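# Flip the toast in the pan with a turner

## Task

Using the steel turner (spatula), flip the toast slice so it ends flat inside the frying pan with its browned side on top; letting it fall or tip over from higher than about a finger's width may be judged a drop. Afterwards set the turner down on the table, away from both the pan and the toast and not on the hot plate. The hand and arm must not contact the toast or the pan, handle included, at any moment (doing so stops the run as a failure). The pan and hot plate are loose; at the finish the pan must sit level and centred on the hot plate. Everything must stay in place without the robot holding it, anything the robot is touching at the end must not settle more than about a fingernail's width once released, and nothing may be knocked or placed off the table.

## Robot and tools

Robot: a single arm with a five-finger right hand. Motion is described through the hand point, which is fixed to the palm 0.05 m in front of it, where the index pad meets the thumb tip in a pinch. Its axes: +z runs along the straightened fingers, +y points out of the palm, +x runs across the palm away from the thumb. Straight fingers extend 0.06-0.07 m past the point along +z. Sideways the hand reaches 0.08 m on the little-finger side; on the thumb side 0.02 m with the thumb turned in front of the palm, up to 0.09 m otherwise. A wrist bracket on the little-finger side sits 0.03 m beyond the point along +y and 0.11 m across, and can collide.

Scene frame: origin on the table top below the arm base, +z up, +y to the left when facing along +x. The base may be tilted. Results report end_effector_position (m), end_effector_quat_wxyz and velocities in this frame; the printed position gets less accurate at long reach.

The row: every moving command is one row of 14 numbers, each in [-1, 1], in this order: dx, dy, dz, rx, ry, rz, little, ring, middle, index, thumb_bend, thumb_turn, force_limit, speed. The first six are an offset, not a pose: a displacement of the hand point expressed in its own axes, counted from the pose shown in the most recent result that reports it (before any such result in the scene, or for a second call in the same reply, from where the robot is when the action begins). 1.0 equals 0.6 m for dx-dz and 180 degrees for rx-rz; rx, ry, rz form one rotation vector. All zeros therefore pulls the hand back to that reference pose, it is not a pause. The finger numbers are absolute targets: +1 open/straight, -1 fully curled; thumb_turn +1 beside the palm, -1 in front of it opposite the fingers. A pinch is roughly index -0.22, thumb_bend -0.75, thumb_turn -0.57. force_limit maps -1..+1 linearly to about 0-10 N of fingertip force (0-15 N for the two thumb motors) at which a closing motor stops; it does not limit opening. speed maps -1..+1 to near zero up to full speed (0.6 s for a full finger travel). Close at speed -0.9 or below for a gentle grip. A finger motor only starts when its target changes by 0.01 or more; it then locks and holds at least 15 N. Resending the same numbers keeps a grip; to loosen, send a target more open than hand_measured. For a full-hand wrap (objects 0.035-0.08 m), turn the thumb in front of the palm before arriving.

Tools:
- execute_actions {"actions": [...], "pictures": bool}: an empty list just returns the state. One action {"rows": [[14 numbers], ...], "steps": n} runs up to 15 control steps of 1/30 s (default 15), one row per step, the final row repeated; every row is measured from the same reference pose, not from the previous row. A wait {"steps": n} (up to 300) sends nothing and counts from the last result, including reply time.
- move {"target": [14 numbers], "speed": m/s 0.002-0.5, default 0.25, turning capped at twice that in rad/s, "stop_force": N 9-40 optional}: a straight path toward one target (offset as above), lasting 0.5-10 s; it ignores obstacles and the real hand lags, strays and may exceed speed near full reach. Hand numbers are sent at the start. With stop_force the path halts when the wrist sensor sees that much added push against the motion for two steps, then backs off two steps and holds; use it only with very low speed, and never on a move that rotates, and omit it when pulling away from a surface being pressed. The result adds a move: line (done, contact, off_target, moving, held, fault) plus limits (paced = pose clipped, held = steps blocked) and distance from target.
- wait {"seconds": 0-10}: lets time pass, nothing new sent.
- zoom_image {"camera", "region": [x0,y0,x1,y1]}: closer view, max 504x504 px, from cam_head_left, cam_head_right, cam_high, cam_low (672x504) or cam_wrist (616x616).
- show_instructions: displays the reference pages.
- finished_scene {"scene": number}: ends and grades the current scene, irreversible; the goal must hold afterwards.

Controller behaviour: each step the commanded pose is clipped to within 100 mm and 16 degrees of the measured one; commands trail by about 0.17 s; position wins over orientation when both can't be met. After an action the arm only continues to the last clipped pose, so check the reported pose and send the remainder. HELD or "pose unreachable" means the clearance check (which counts the base mount) altered or blocked the command. "Hand target" shows where the controller is driving.

Readings: hand_measured, hand_stopped_by (moving, target, force, stalled, fault), hand_load_n (positive when pushed open) list six motors in row order; a lost grip shows as loads near zero. Wrist force/torque are in hand axes, noisy (offset up to ~4 N, noise up to 2.4 N), saturating near 50 N; contacts above the sensor are not felt.

Avoid: the arm is stiff, so fast contact or aiming even slightly into a firm surface can trigger a fault (joint torque limits 141 N m for the big joints, 26.3 N m for the wrist joints, or 150 N external force), freezing the arm for 10 s. Holding loads heats motors; MOTOR HOT appears at 70 °C and 85 °C brakes the arm. Never let fingers or arm touch the toast or pan; slide the turner blade under the toast gently, lift low and flip from little height; don't shove the pan off the hot plate; release the turner flat on the table; knock nothing off the table. Loose objects may occasionally be nudged by outside pushes.

Each tool is called after "Request:" as name([rows], argument=value, ...), one row to a line, values as JSON.

## Session

Request:
execute_actions(actions=[])

Scene clock: 0.00 s of 6003.00 s.
end_effector_position=(+0.5173, +0.1324, +0.3800) hand_measured=(+1.000, +1.000, +1.000, +1.000, +1.000, +1.000) hand_load_n=(+0.0, +0.0, +0.0, +0.0, +0.0, +0.0) hand_stopped_by=(target, target, target, target, target, target) hand_force_limit=0.00 hand_speed=-0.80 end_effector_quat_wxyz=(-0.279, +0.273, +0.843, +0.371) end_effector_velocity=(-0.000, +0.000, -0.000) end_effector_angular_velocity=(-0.000, +0.001, -0.000)
Joint positions: [-0.432 -0.654  1.544  1.284  0.999 -1.508]
Joint velocities: [ 0.     0.     0.     0.    -0.     0.001]
Motor temperatures (°C, as the motors report them): [23 24 23 31 32 30]
Wrist force (N, on the end effector, along its own x y z axes, offset not removed): no reading
Wrist torque (N m, same axes, about the end effector's origin, offset not removed): no reading
Hand target: +0.517, +0.132, +0.380; -0.279, +0.273, +0.843, +0.371

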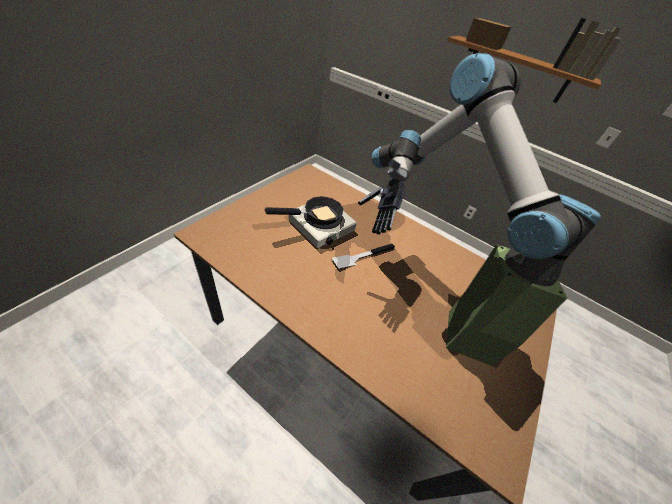

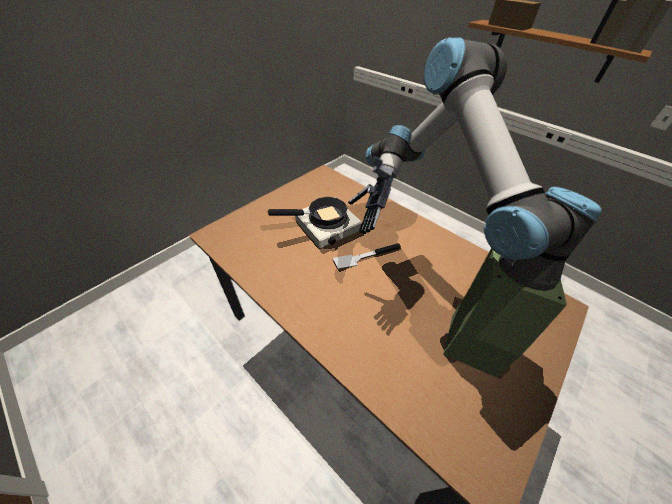

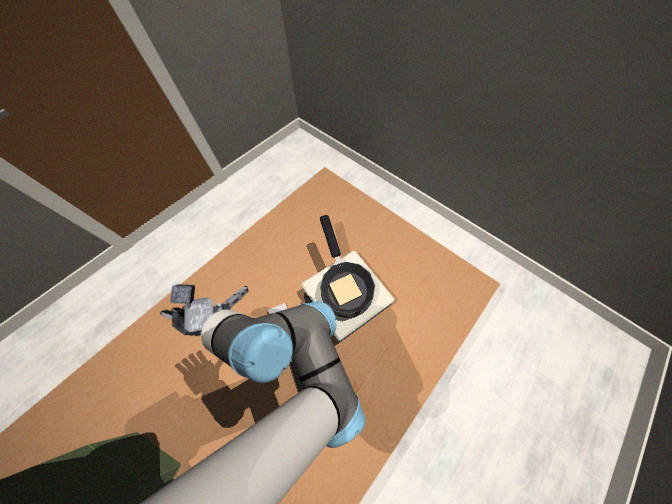

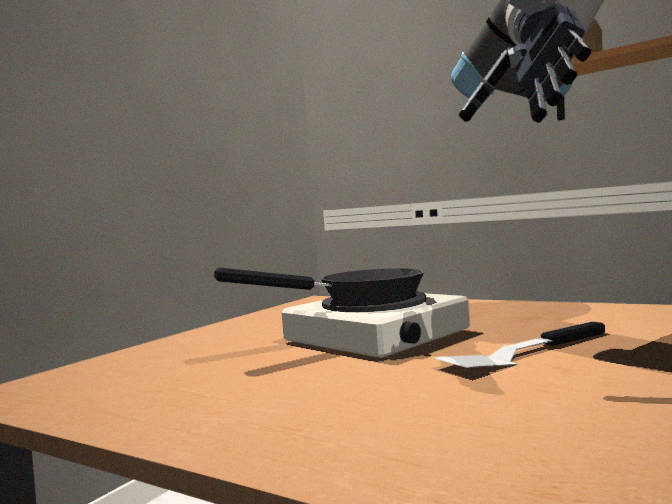

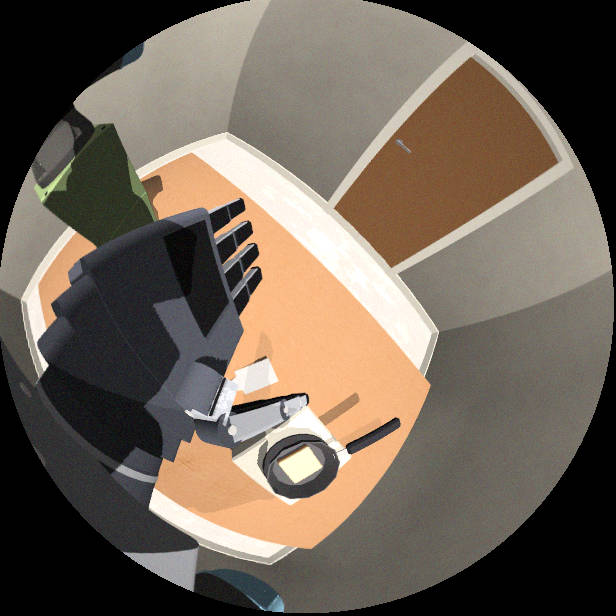

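Request:
zoom_image(camera="cam_low", region=[425,305,625,395])

Request:
zoom_image(camera="cam_head_left", region=[260,185,410,285])

Request:
zoom_image(camera="cam_high", region=[280,230,400,345])

Region (425, 305, 625, 395) of cam_low's 672x504 image, scaled by 2.520, with more detail than that image has; it fills the top 227 rows of this view, and the rest is white.

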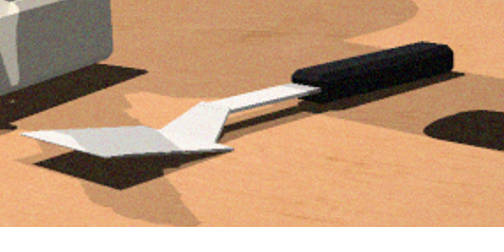

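Region (260, 185, 410, 285) of cam_head_left's 672x504 image, scaled by 3.360, with more detail than that image has.

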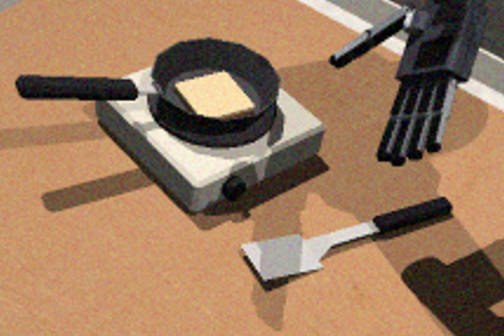

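Region (280, 230, 400, 345) of cam_high's 672x504 image, scaled by 4.200, with more detail than that image has; it fills the top 483 rows of this view, and the rest is white.

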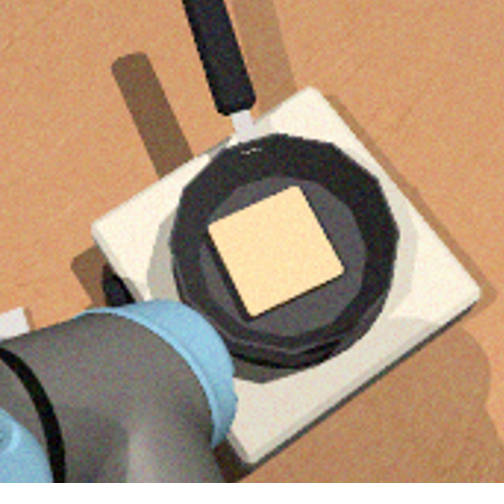

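Request:
move(target=[-0.365,-0.437,-0.034,-0.011,-0.328,0.377,0.3,0.3,0.3,0.3,1,-1,1,0], speed=0.3)

Scene clock: 51.03 s of 6003.00 s.
end_effector_position=(+0.5007, -0.0899, +0.1206) hand_measured=(+0.300, +0.300, +0.300, +0.300, +1.000, -1.000) hand_load_n=(+0.0, +0.0, +0.0, +0.0, +0.0, +0.0) hand_stopped_by=(target, target, target, target, target, target) hand_force_limit=1.00 hand_speed=0.00 end_effector_quat_wxyz=(+0.000, +0.819, +0.574, +0.001) end_effector_velocity=(+0.000, -0.001, -0.002) end_effector_angular_velocity=(-0.006, +0.004, -0.007)
Joint positions: [-0.431 -0.546  1.665  0.35   1.693 -0.044]
Joint velocities: [ 0.002  0.006 -0.007  0.002  0.008  0.009]
Motor temperatures (°C, as the motors report them): [23 24 23 31 32 30]
Wrist force (N, on the end effector, along its own x y z axes, offset not removed): [0.0 2.7 2.2]
Wrist torque (N m, same axes, about the end effector's origin, offset not removed): [0.34 -0.09 -0.08]
Hand target: +0.501, -0.090, +0.120; +0.001, +0.819, +0.574, +0.001
Off the commanded pose: 0.001 m, 0 deg.
After step 90, 44.80 s passed at rest.
move: done

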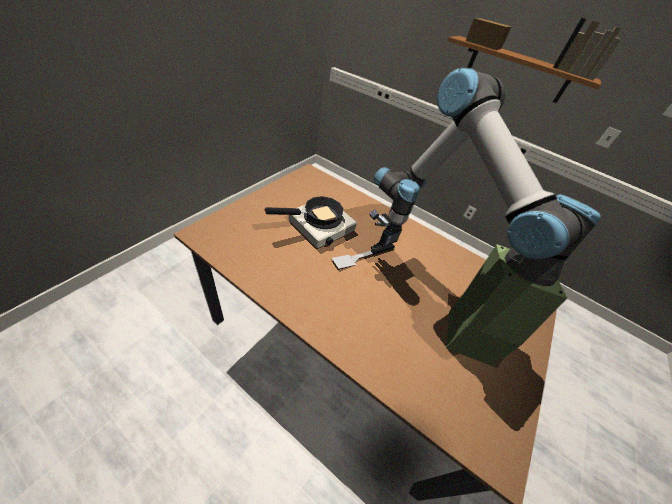

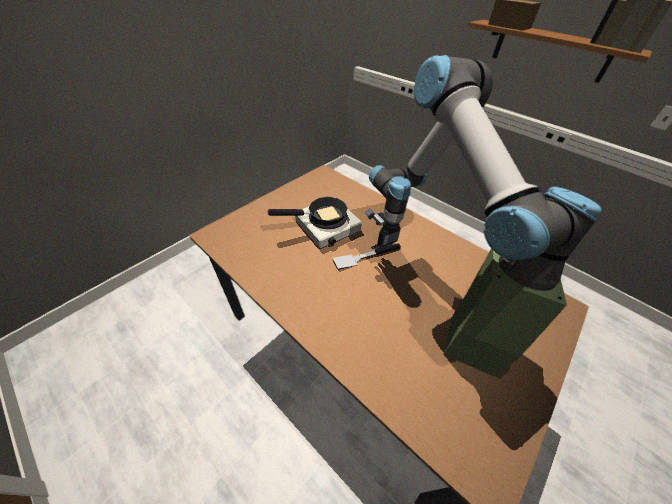

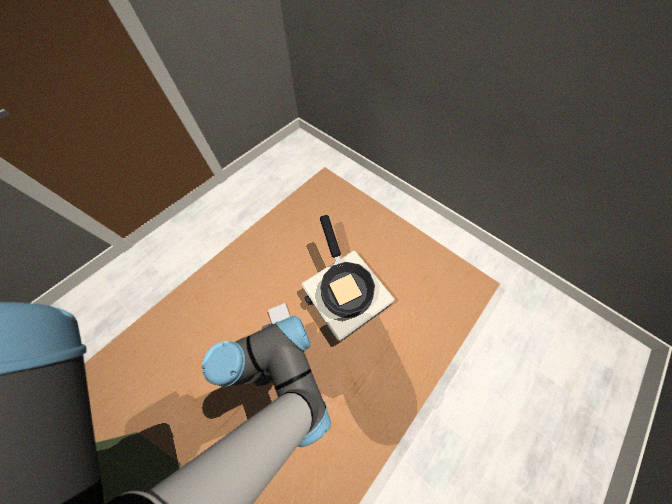

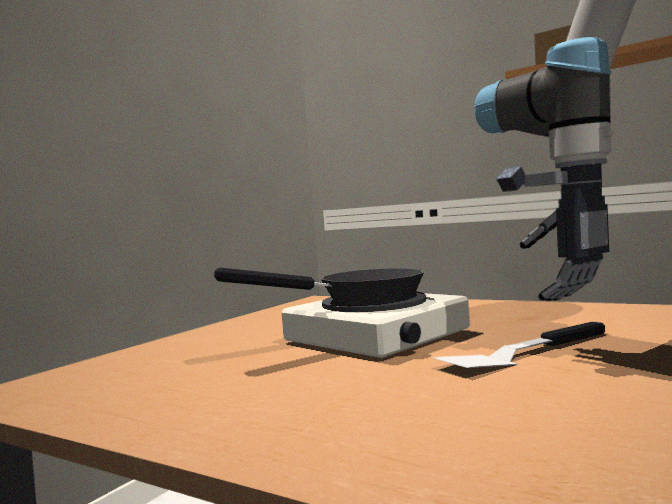

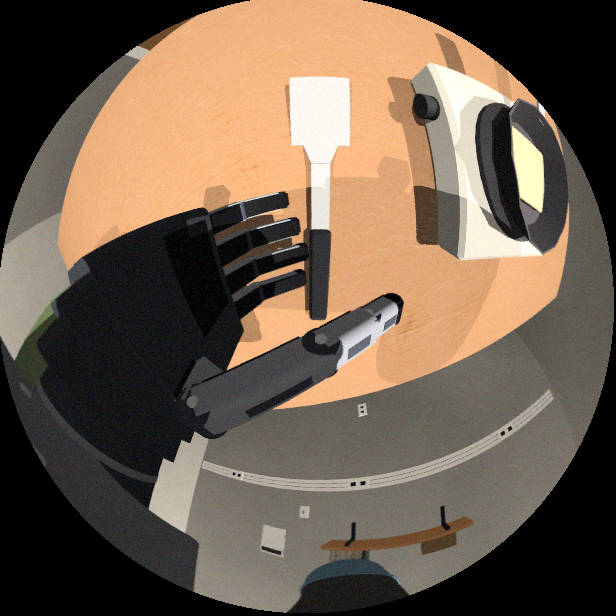

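Request:
move(target=[0,0,0,0,0,0.6,1,1,1,0.15,-0.2,-0.57,1,0], speed=0.5)

Request:
move(target=[0.013,0,0.08,0.306,0.235,0.368,1,1,1,0.15,-0.2,-0.57,1,0], speed=0.35)

Scene clock: 91.37 s of 6003.00 s.
end_effector_position=(+0.5007, -0.0897, +0.1206) hand_measured=(+1.000, +1.000, +1.000, +0.150, -0.200, -0.570) hand_load_n=(+0.0, +0.0, +0.0, +0.0, +0.0, +0.0) hand_stopped_by=(target, target, target, target, target, target) hand_force_limit=1.00 hand_speed=0.00 end_effector_quat_wxyz=(-0.001, +0.946, -0.324, +0.001) end_effector_velocity=(+0.000, +0.000, -0.000) end_effector_angular_velocity=(+0.001, +0.002, -0.015)
Joint positions: [-0.392 -0.414  1.267  0.621  1.697  1.88 ]
Joint velocities: [-0.001  0.002 -0.005  0.004 -0.     0.014]
Motor temperatures (°C, as the motors report them): [23 24 23 31 32 30]
Wrist force (N, on the end effector, along its own x y z axes, offset not removed): [0.7 -0.2 3.0]
Wrist torque (N m, same axes, about the end effector's origin, offset not removed): [-0.08 -0.12 -0.10]
Hand target: +0.501, -0.090, +0.121; -0.001, +0.946, -0.325, +0.001
Off the commanded pose: 0.000 m, 0 deg.
After step 90, 34.77 s passed at rest.
move: done

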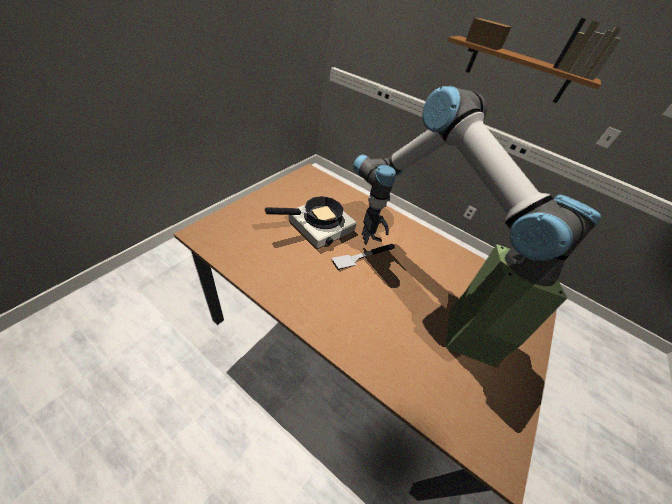

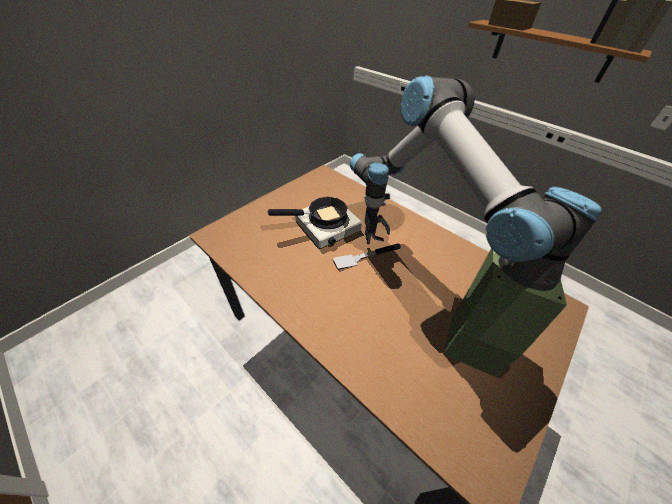

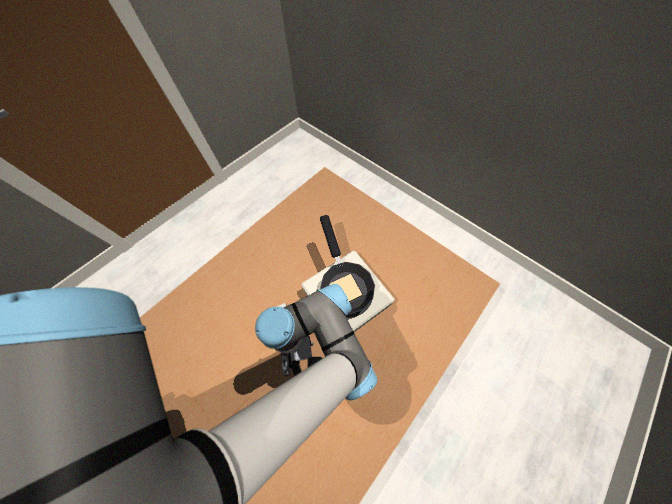

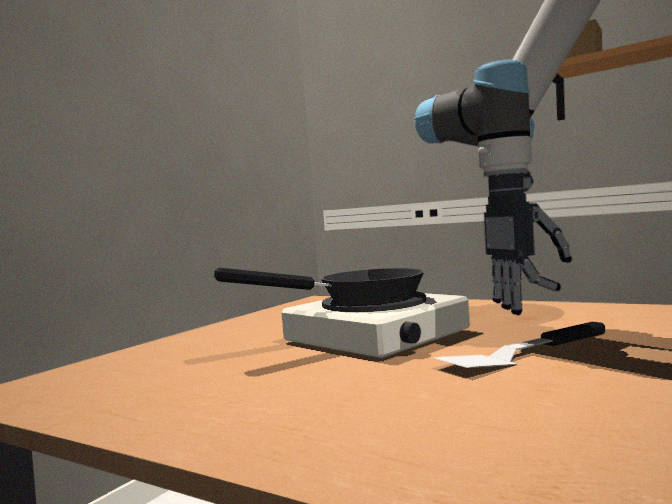

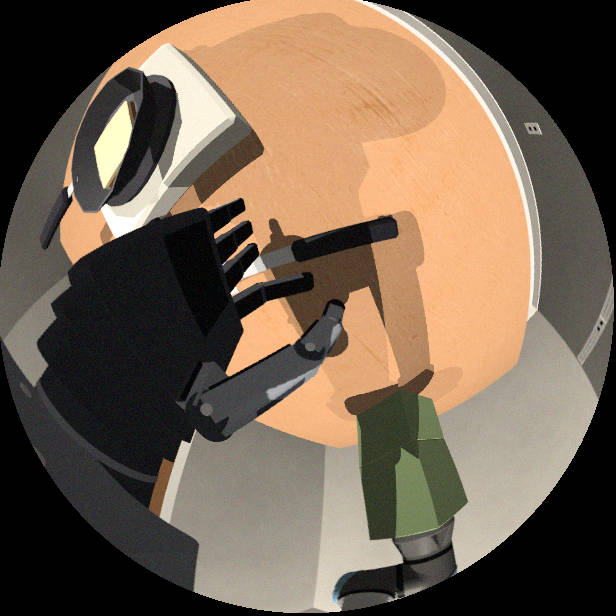

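Scene clock: 94.40 s of 6003.00 s.
end_effector_position=(+0.5070, -0.0946, +0.0728) hand_measured=(+1.000, +1.000, +1.000, +0.150, -0.200, -0.570) hand_load_n=(+0.0, +0.0, +0.0, +0.0, +0.0, +0.0) hand_stopped_by=(target, target, target, target, target, target) hand_force_limit=1.00 hand_speed=0.00 end_effector_quat_wxyz=(+0.299, -0.467, +0.701, -0.447) end_effector_velocity=(+0.000, -0.000, -0.001) end_effector_angular_velocity=(-0.001, -0.010, -0.010)
Joint positions: [-0.681 -0.486  2.185 -1.362  1.389  2.95 ]
Joint velocities: [ 0.002  0.009  0.001 -0.022  0.008  0.009]
Motor temperatures (°C, as the motors report them): [23 24 23 31 32 30]
Wrist force (N, on the end effector, along its own x y z axes, offset not removed): [-1.8 1.0 2.3]
Wrist torque (N m, same axes, about the end effector's origin, offset not removed): [-0.23 0.23 -0.13]
Hand target: +0.507, -0.095, +0.073; +0.299, -0.467, +0.701, -0.448
Off the commanded pose: 0.000 m, 0 deg.
move: done

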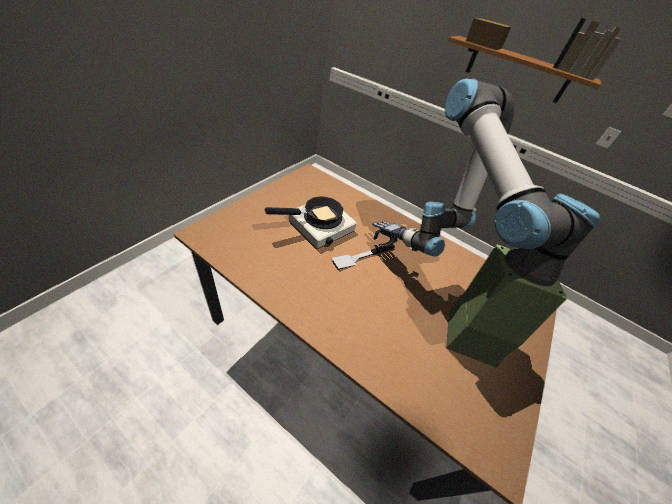

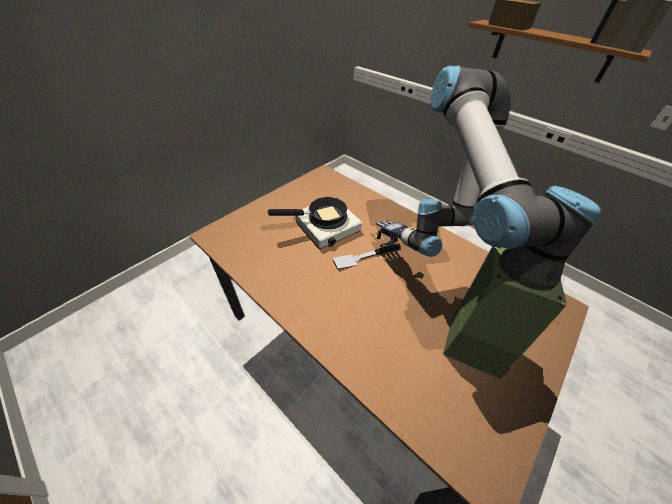

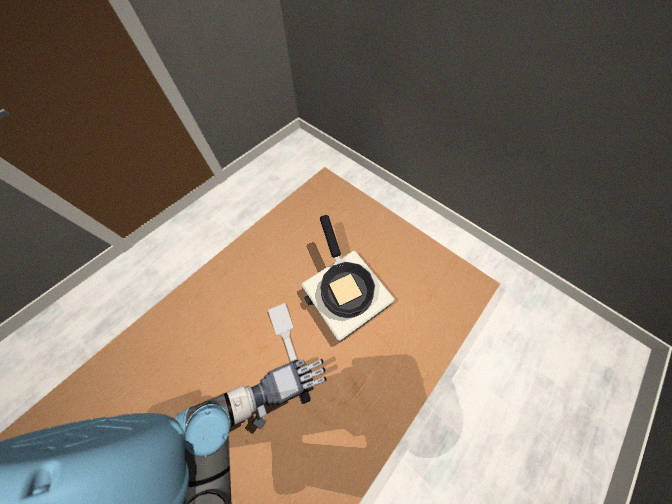

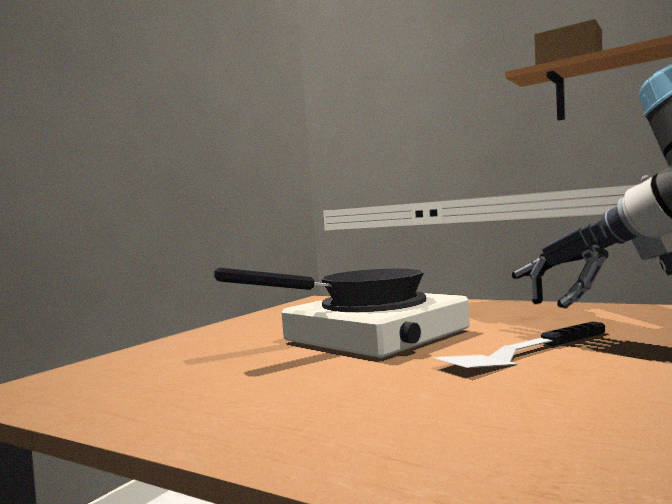

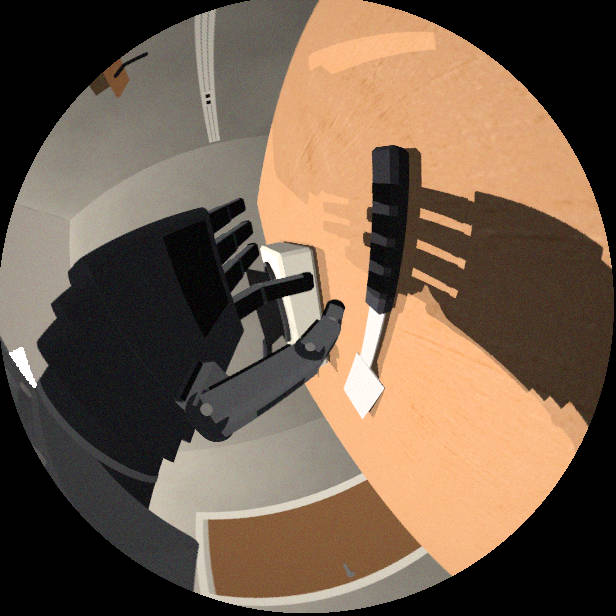

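Request:
move(target=[0.04,0.036,0.017,0,0,0,1,1,1,0.3,-0.1,-0.57,1,0], speed=0.06)

Request:
zoom_image(camera="cam_low", region=[490,250,650,370])

Request:
zoom_image(camera="cam_head_left", region=[350,215,420,270])

Scene clock: 100.97 s of 6003.00 s.
end_effector_position=(+0.4980, -0.1167, +0.0491) hand_measured=(+1.000, +1.000, +1.000, +0.300, -0.100, -0.570) hand_load_n=(+0.0, +0.0, +0.0, +0.0, +0.0, +0.0) hand_stopped_by=(target, target, target, target, target, target) hand_force_limit=1.00 hand_speed=0.00 end_effector_quat_wxyz=(+0.299, -0.468, +0.701, -0.447) end_effector_velocity=(-0.001, -0.002, -0.002) end_effector_angular_velocity=(-0.001, +0.001, -0.000)
Joint positions: [-0.766 -0.428  2.157 -1.387  1.309  2.921]
Joint velocities: [-0.006  0.004 -0.002 -0.001 -0.005 -0.003]
Motor temperatures (°C, as the motors report them): [23 24 23 31 32 30]
Wrist force (N, on the end effector, along its own x y z axes, offset not removed): [2.7 -0.9 2.0]
Wrist torque (N m, same axes, about the end effector's origin, offset not removed): [-0.33 -0.47 0.07]
Hand target: +0.498, -0.117, +0.049; +0.299, -0.468, +0.701, -0.447
Off the commanded pose: 0.000 m, 0 deg.
After step 90, 2.57 s passed at rest.
move: done

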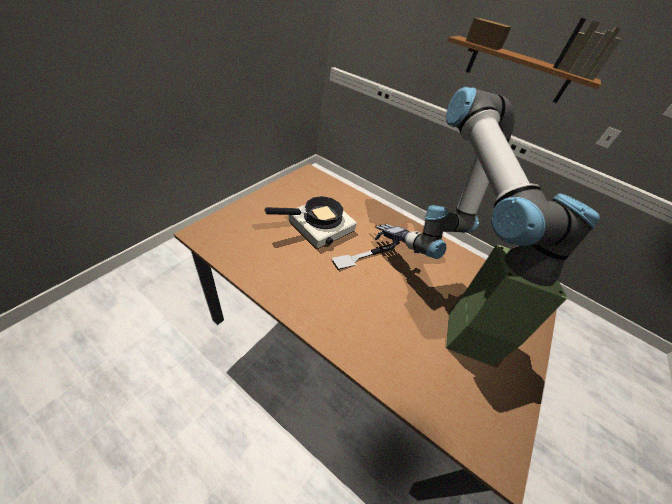

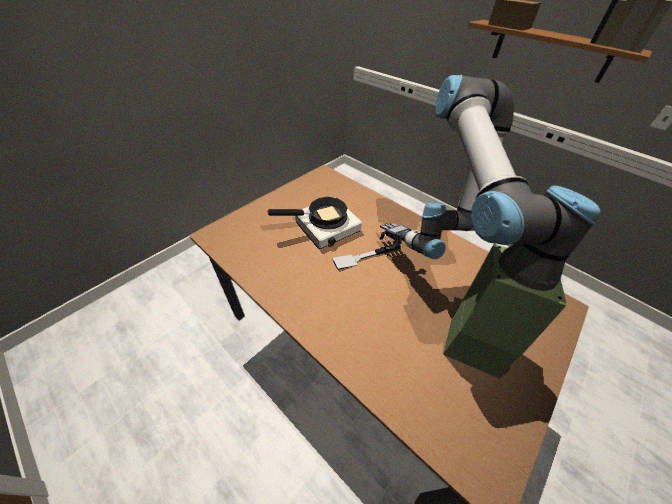

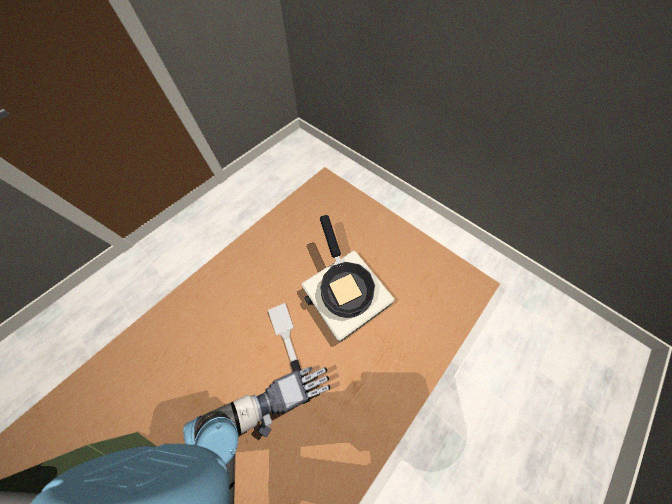

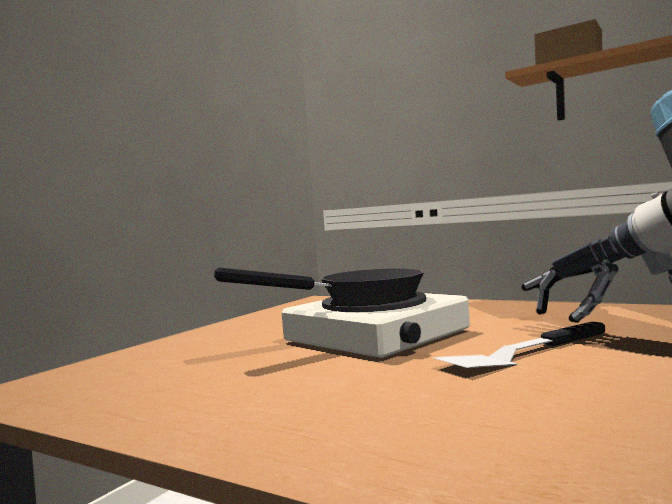

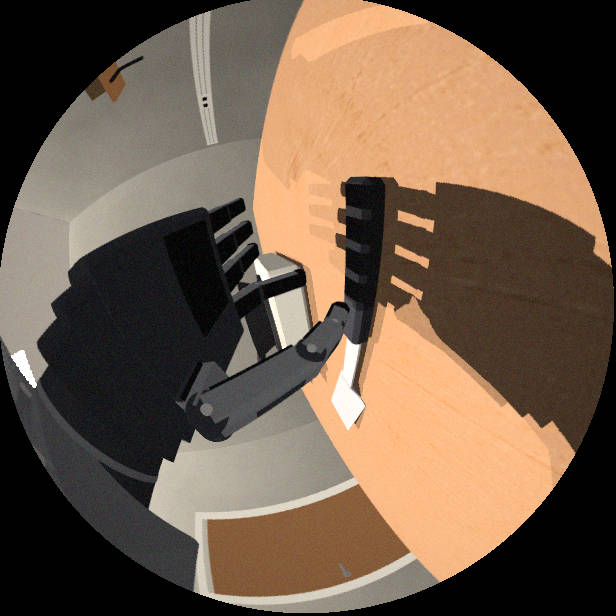

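Region (490, 250, 650, 370) of cam_low's 672x504 image, scaled by 3.150, with more detail than that image has; it fills the top 378 rows of this view, and the rest is white.

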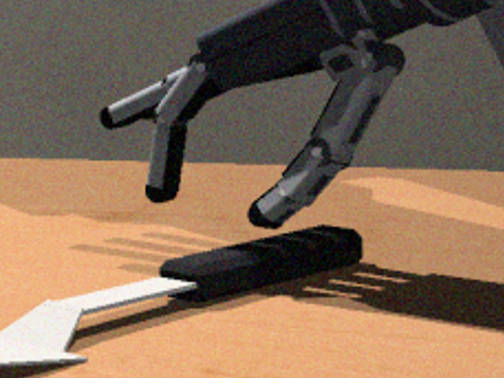

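Region (350, 215, 420, 270) of cam_head_left's 672x504 image, scaled by 7.200, with more detail than that image has; it fills the top 396 rows of this view, and the rest is white.

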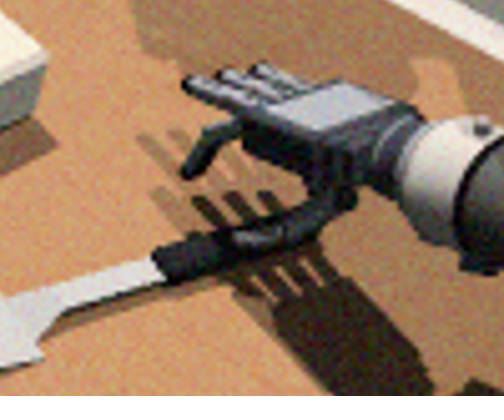

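Request:
move(target=[0,0.008,-0.018,0,0,0,1,1,1,0.3,-0.25,-0.57,1,0], speed=0.04)

Request:
move(target=[0,0.036,0.017,0,0,0,1,1,1,0.3,-0.25,-0.57,1,0], speed=0.02, stop_force=10)

Request:
zoom_image(camera="cam_low", region=[490,250,650,370])

Scene clock: 108.80 s of 6003.00 s.
end_effector_position=(+0.4873, -0.1123, +0.0493) hand_measured=(+1.000, +1.000, +1.000, +0.300, -0.250, -0.570) hand_load_n=(+0.0, +0.0, +0.0, +0.0, +0.0, +0.0) hand_stopped_by=(target, target, target, target, target, target) hand_force_limit=1.00 hand_speed=0.00 end_effector_quat_wxyz=(+0.299, -0.468, +0.701, -0.447) end_effector_velocity=(-0.002, +0.001, +0.000) end_effector_angular_velocity=(+0.000, -0.000, -0.001)
Joint positions: [-0.78  -0.419  2.184 -1.422  1.297  2.916]
Joint velocities: [-0.002  0.002  0.006 -0.008 -0.002 -0.   ]
Motor temperatures (°C, as the motors report them): [23 24 23 31 32 30]
Wrist force (N, on the end effector, along its own x y z axes, offset not removed): [-0.4 -0.3 4.8]
Wrist torque (N m, same axes, about the end effector's origin, offset not removed): [-0.33 -0.04 -0.07]
Hand target: +0.487, -0.112, +0.049; +0.299, -0.468, +0.701, -0.447
Off the commanded pose: 0.000 m, 0 deg.
After step 90, 4.03 s passed at rest.
move: done

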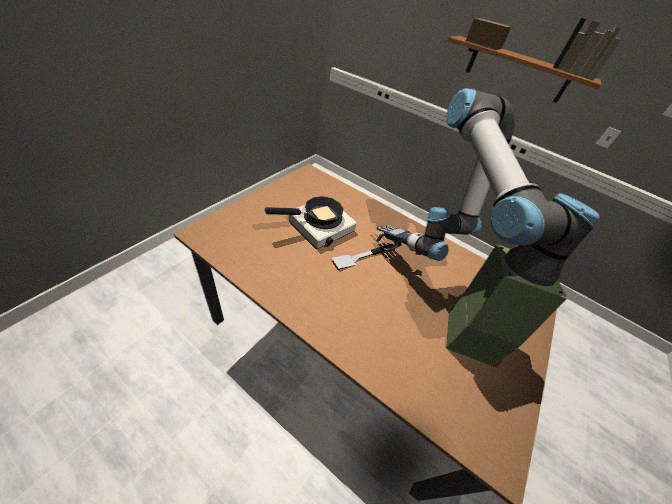

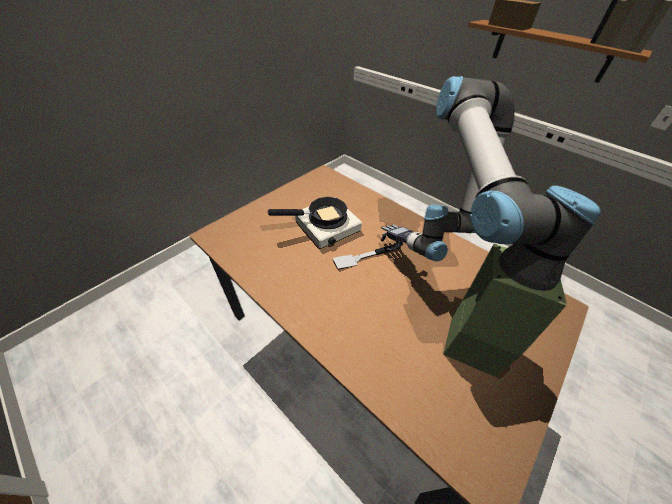

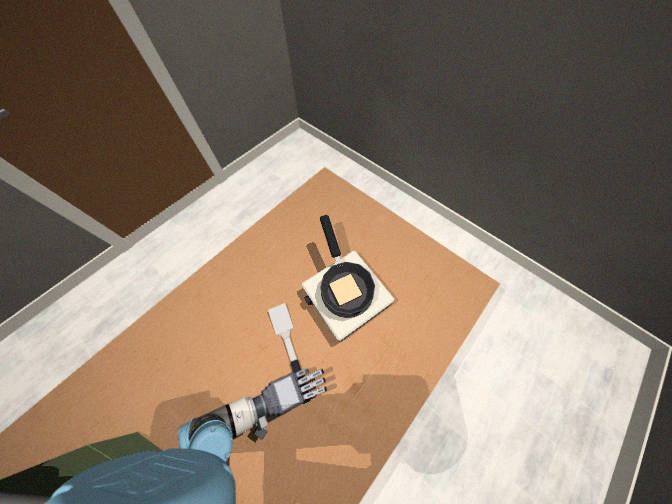

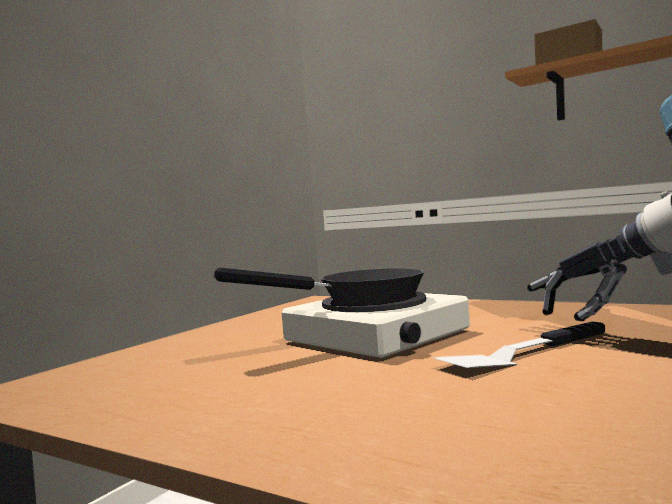

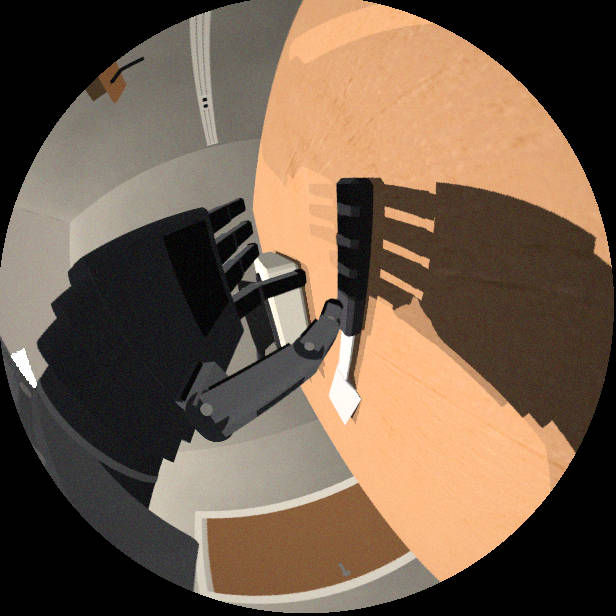

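Scene clock: 110.30 s of 6003.00 s.
end_effector_position=(+0.4875, -0.1124, +0.0257) hand_measured=(+1.000, +1.000, +1.000, +0.300, -0.250, -0.570) hand_load_n=(+0.0, +0.0, +0.0, +0.0, +0.0, +0.0) hand_stopped_by=(target, target, target, target, target, target) hand_force_limit=1.00 hand_speed=0.00 end_effector_quat_wxyz=(+0.299, -0.468, +0.701, -0.447) end_effector_velocity=(-0.000, +0.000, -0.002) end_effector_angular_velocity=(-0.001, +0.000, +0.001)
Joint positions: [-0.786 -0.355  2.141 -1.441  1.29   2.913]
Joint velocities: [-0.     0.007 -0.004 -0.002 -0.001 -0.001]
Motor temperatures (°C, as the motors report them): [23 24 23 31 32 30]
Wrist force (N, on the end effector, along its own x y z axes, offset not removed): [0.4 3.0 6.1]
Wrist torque (N m, same axes, about the end effector's origin, offset not removed): [0.16 -0.29 0.10]
Hand target: +0.487, -0.112, +0.025; +0.299, -0.468, +0.701, -0.447
Off the commanded pose: 0.000 m, 0 deg.
move: done

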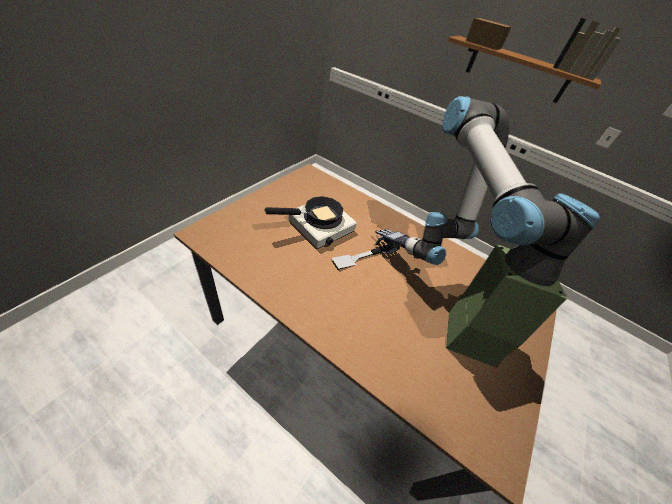

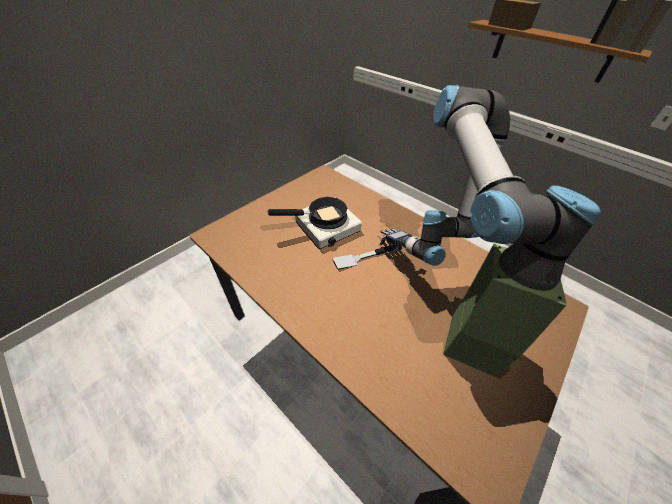

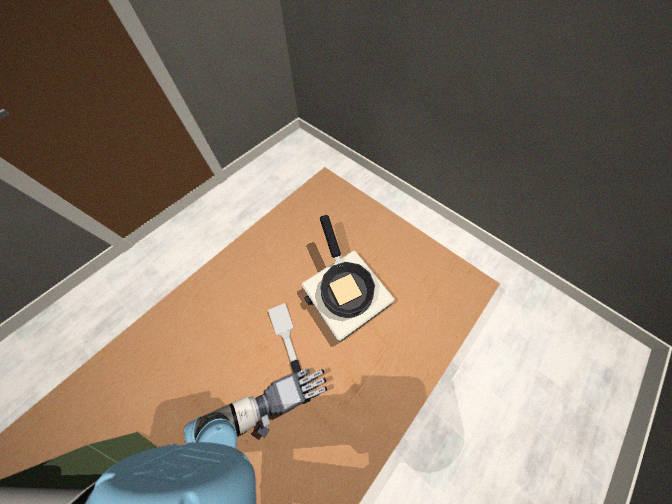

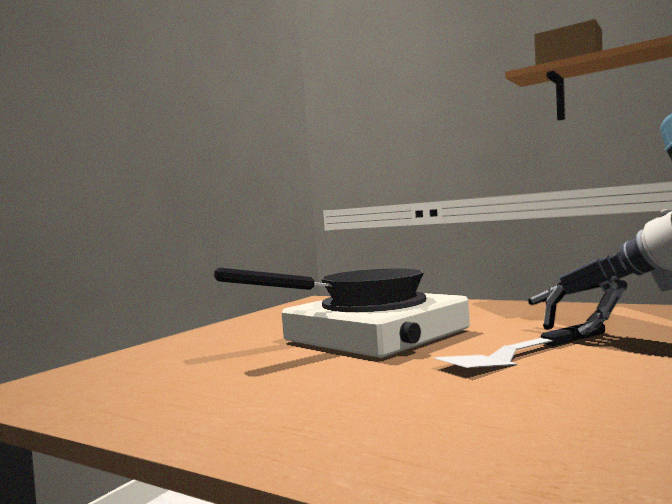

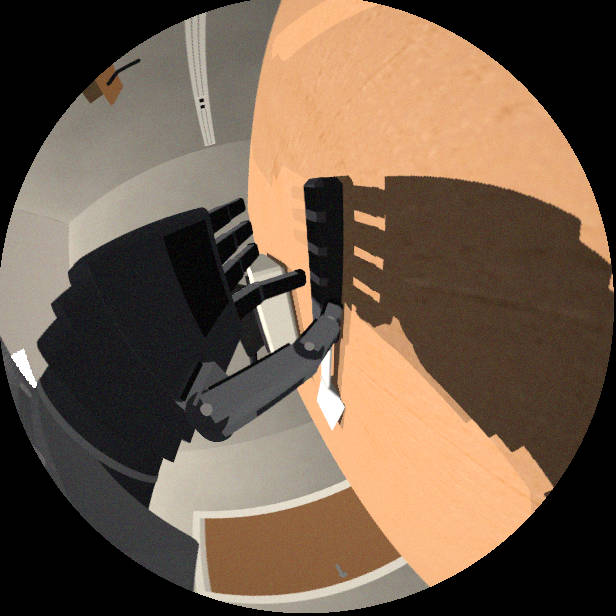

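Region (490, 250, 650, 370) of cam_low's 672x504 image, scaled by 3.150, with more detail than that image has; it fills the top 378 rows of this view, and the rest is white.

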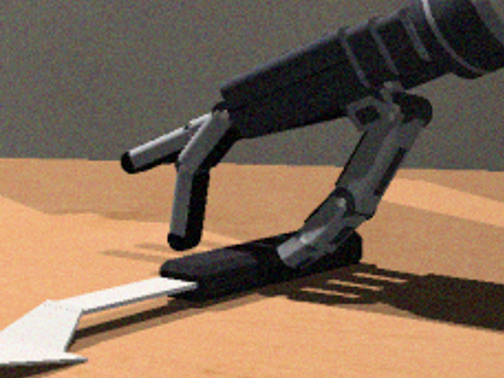

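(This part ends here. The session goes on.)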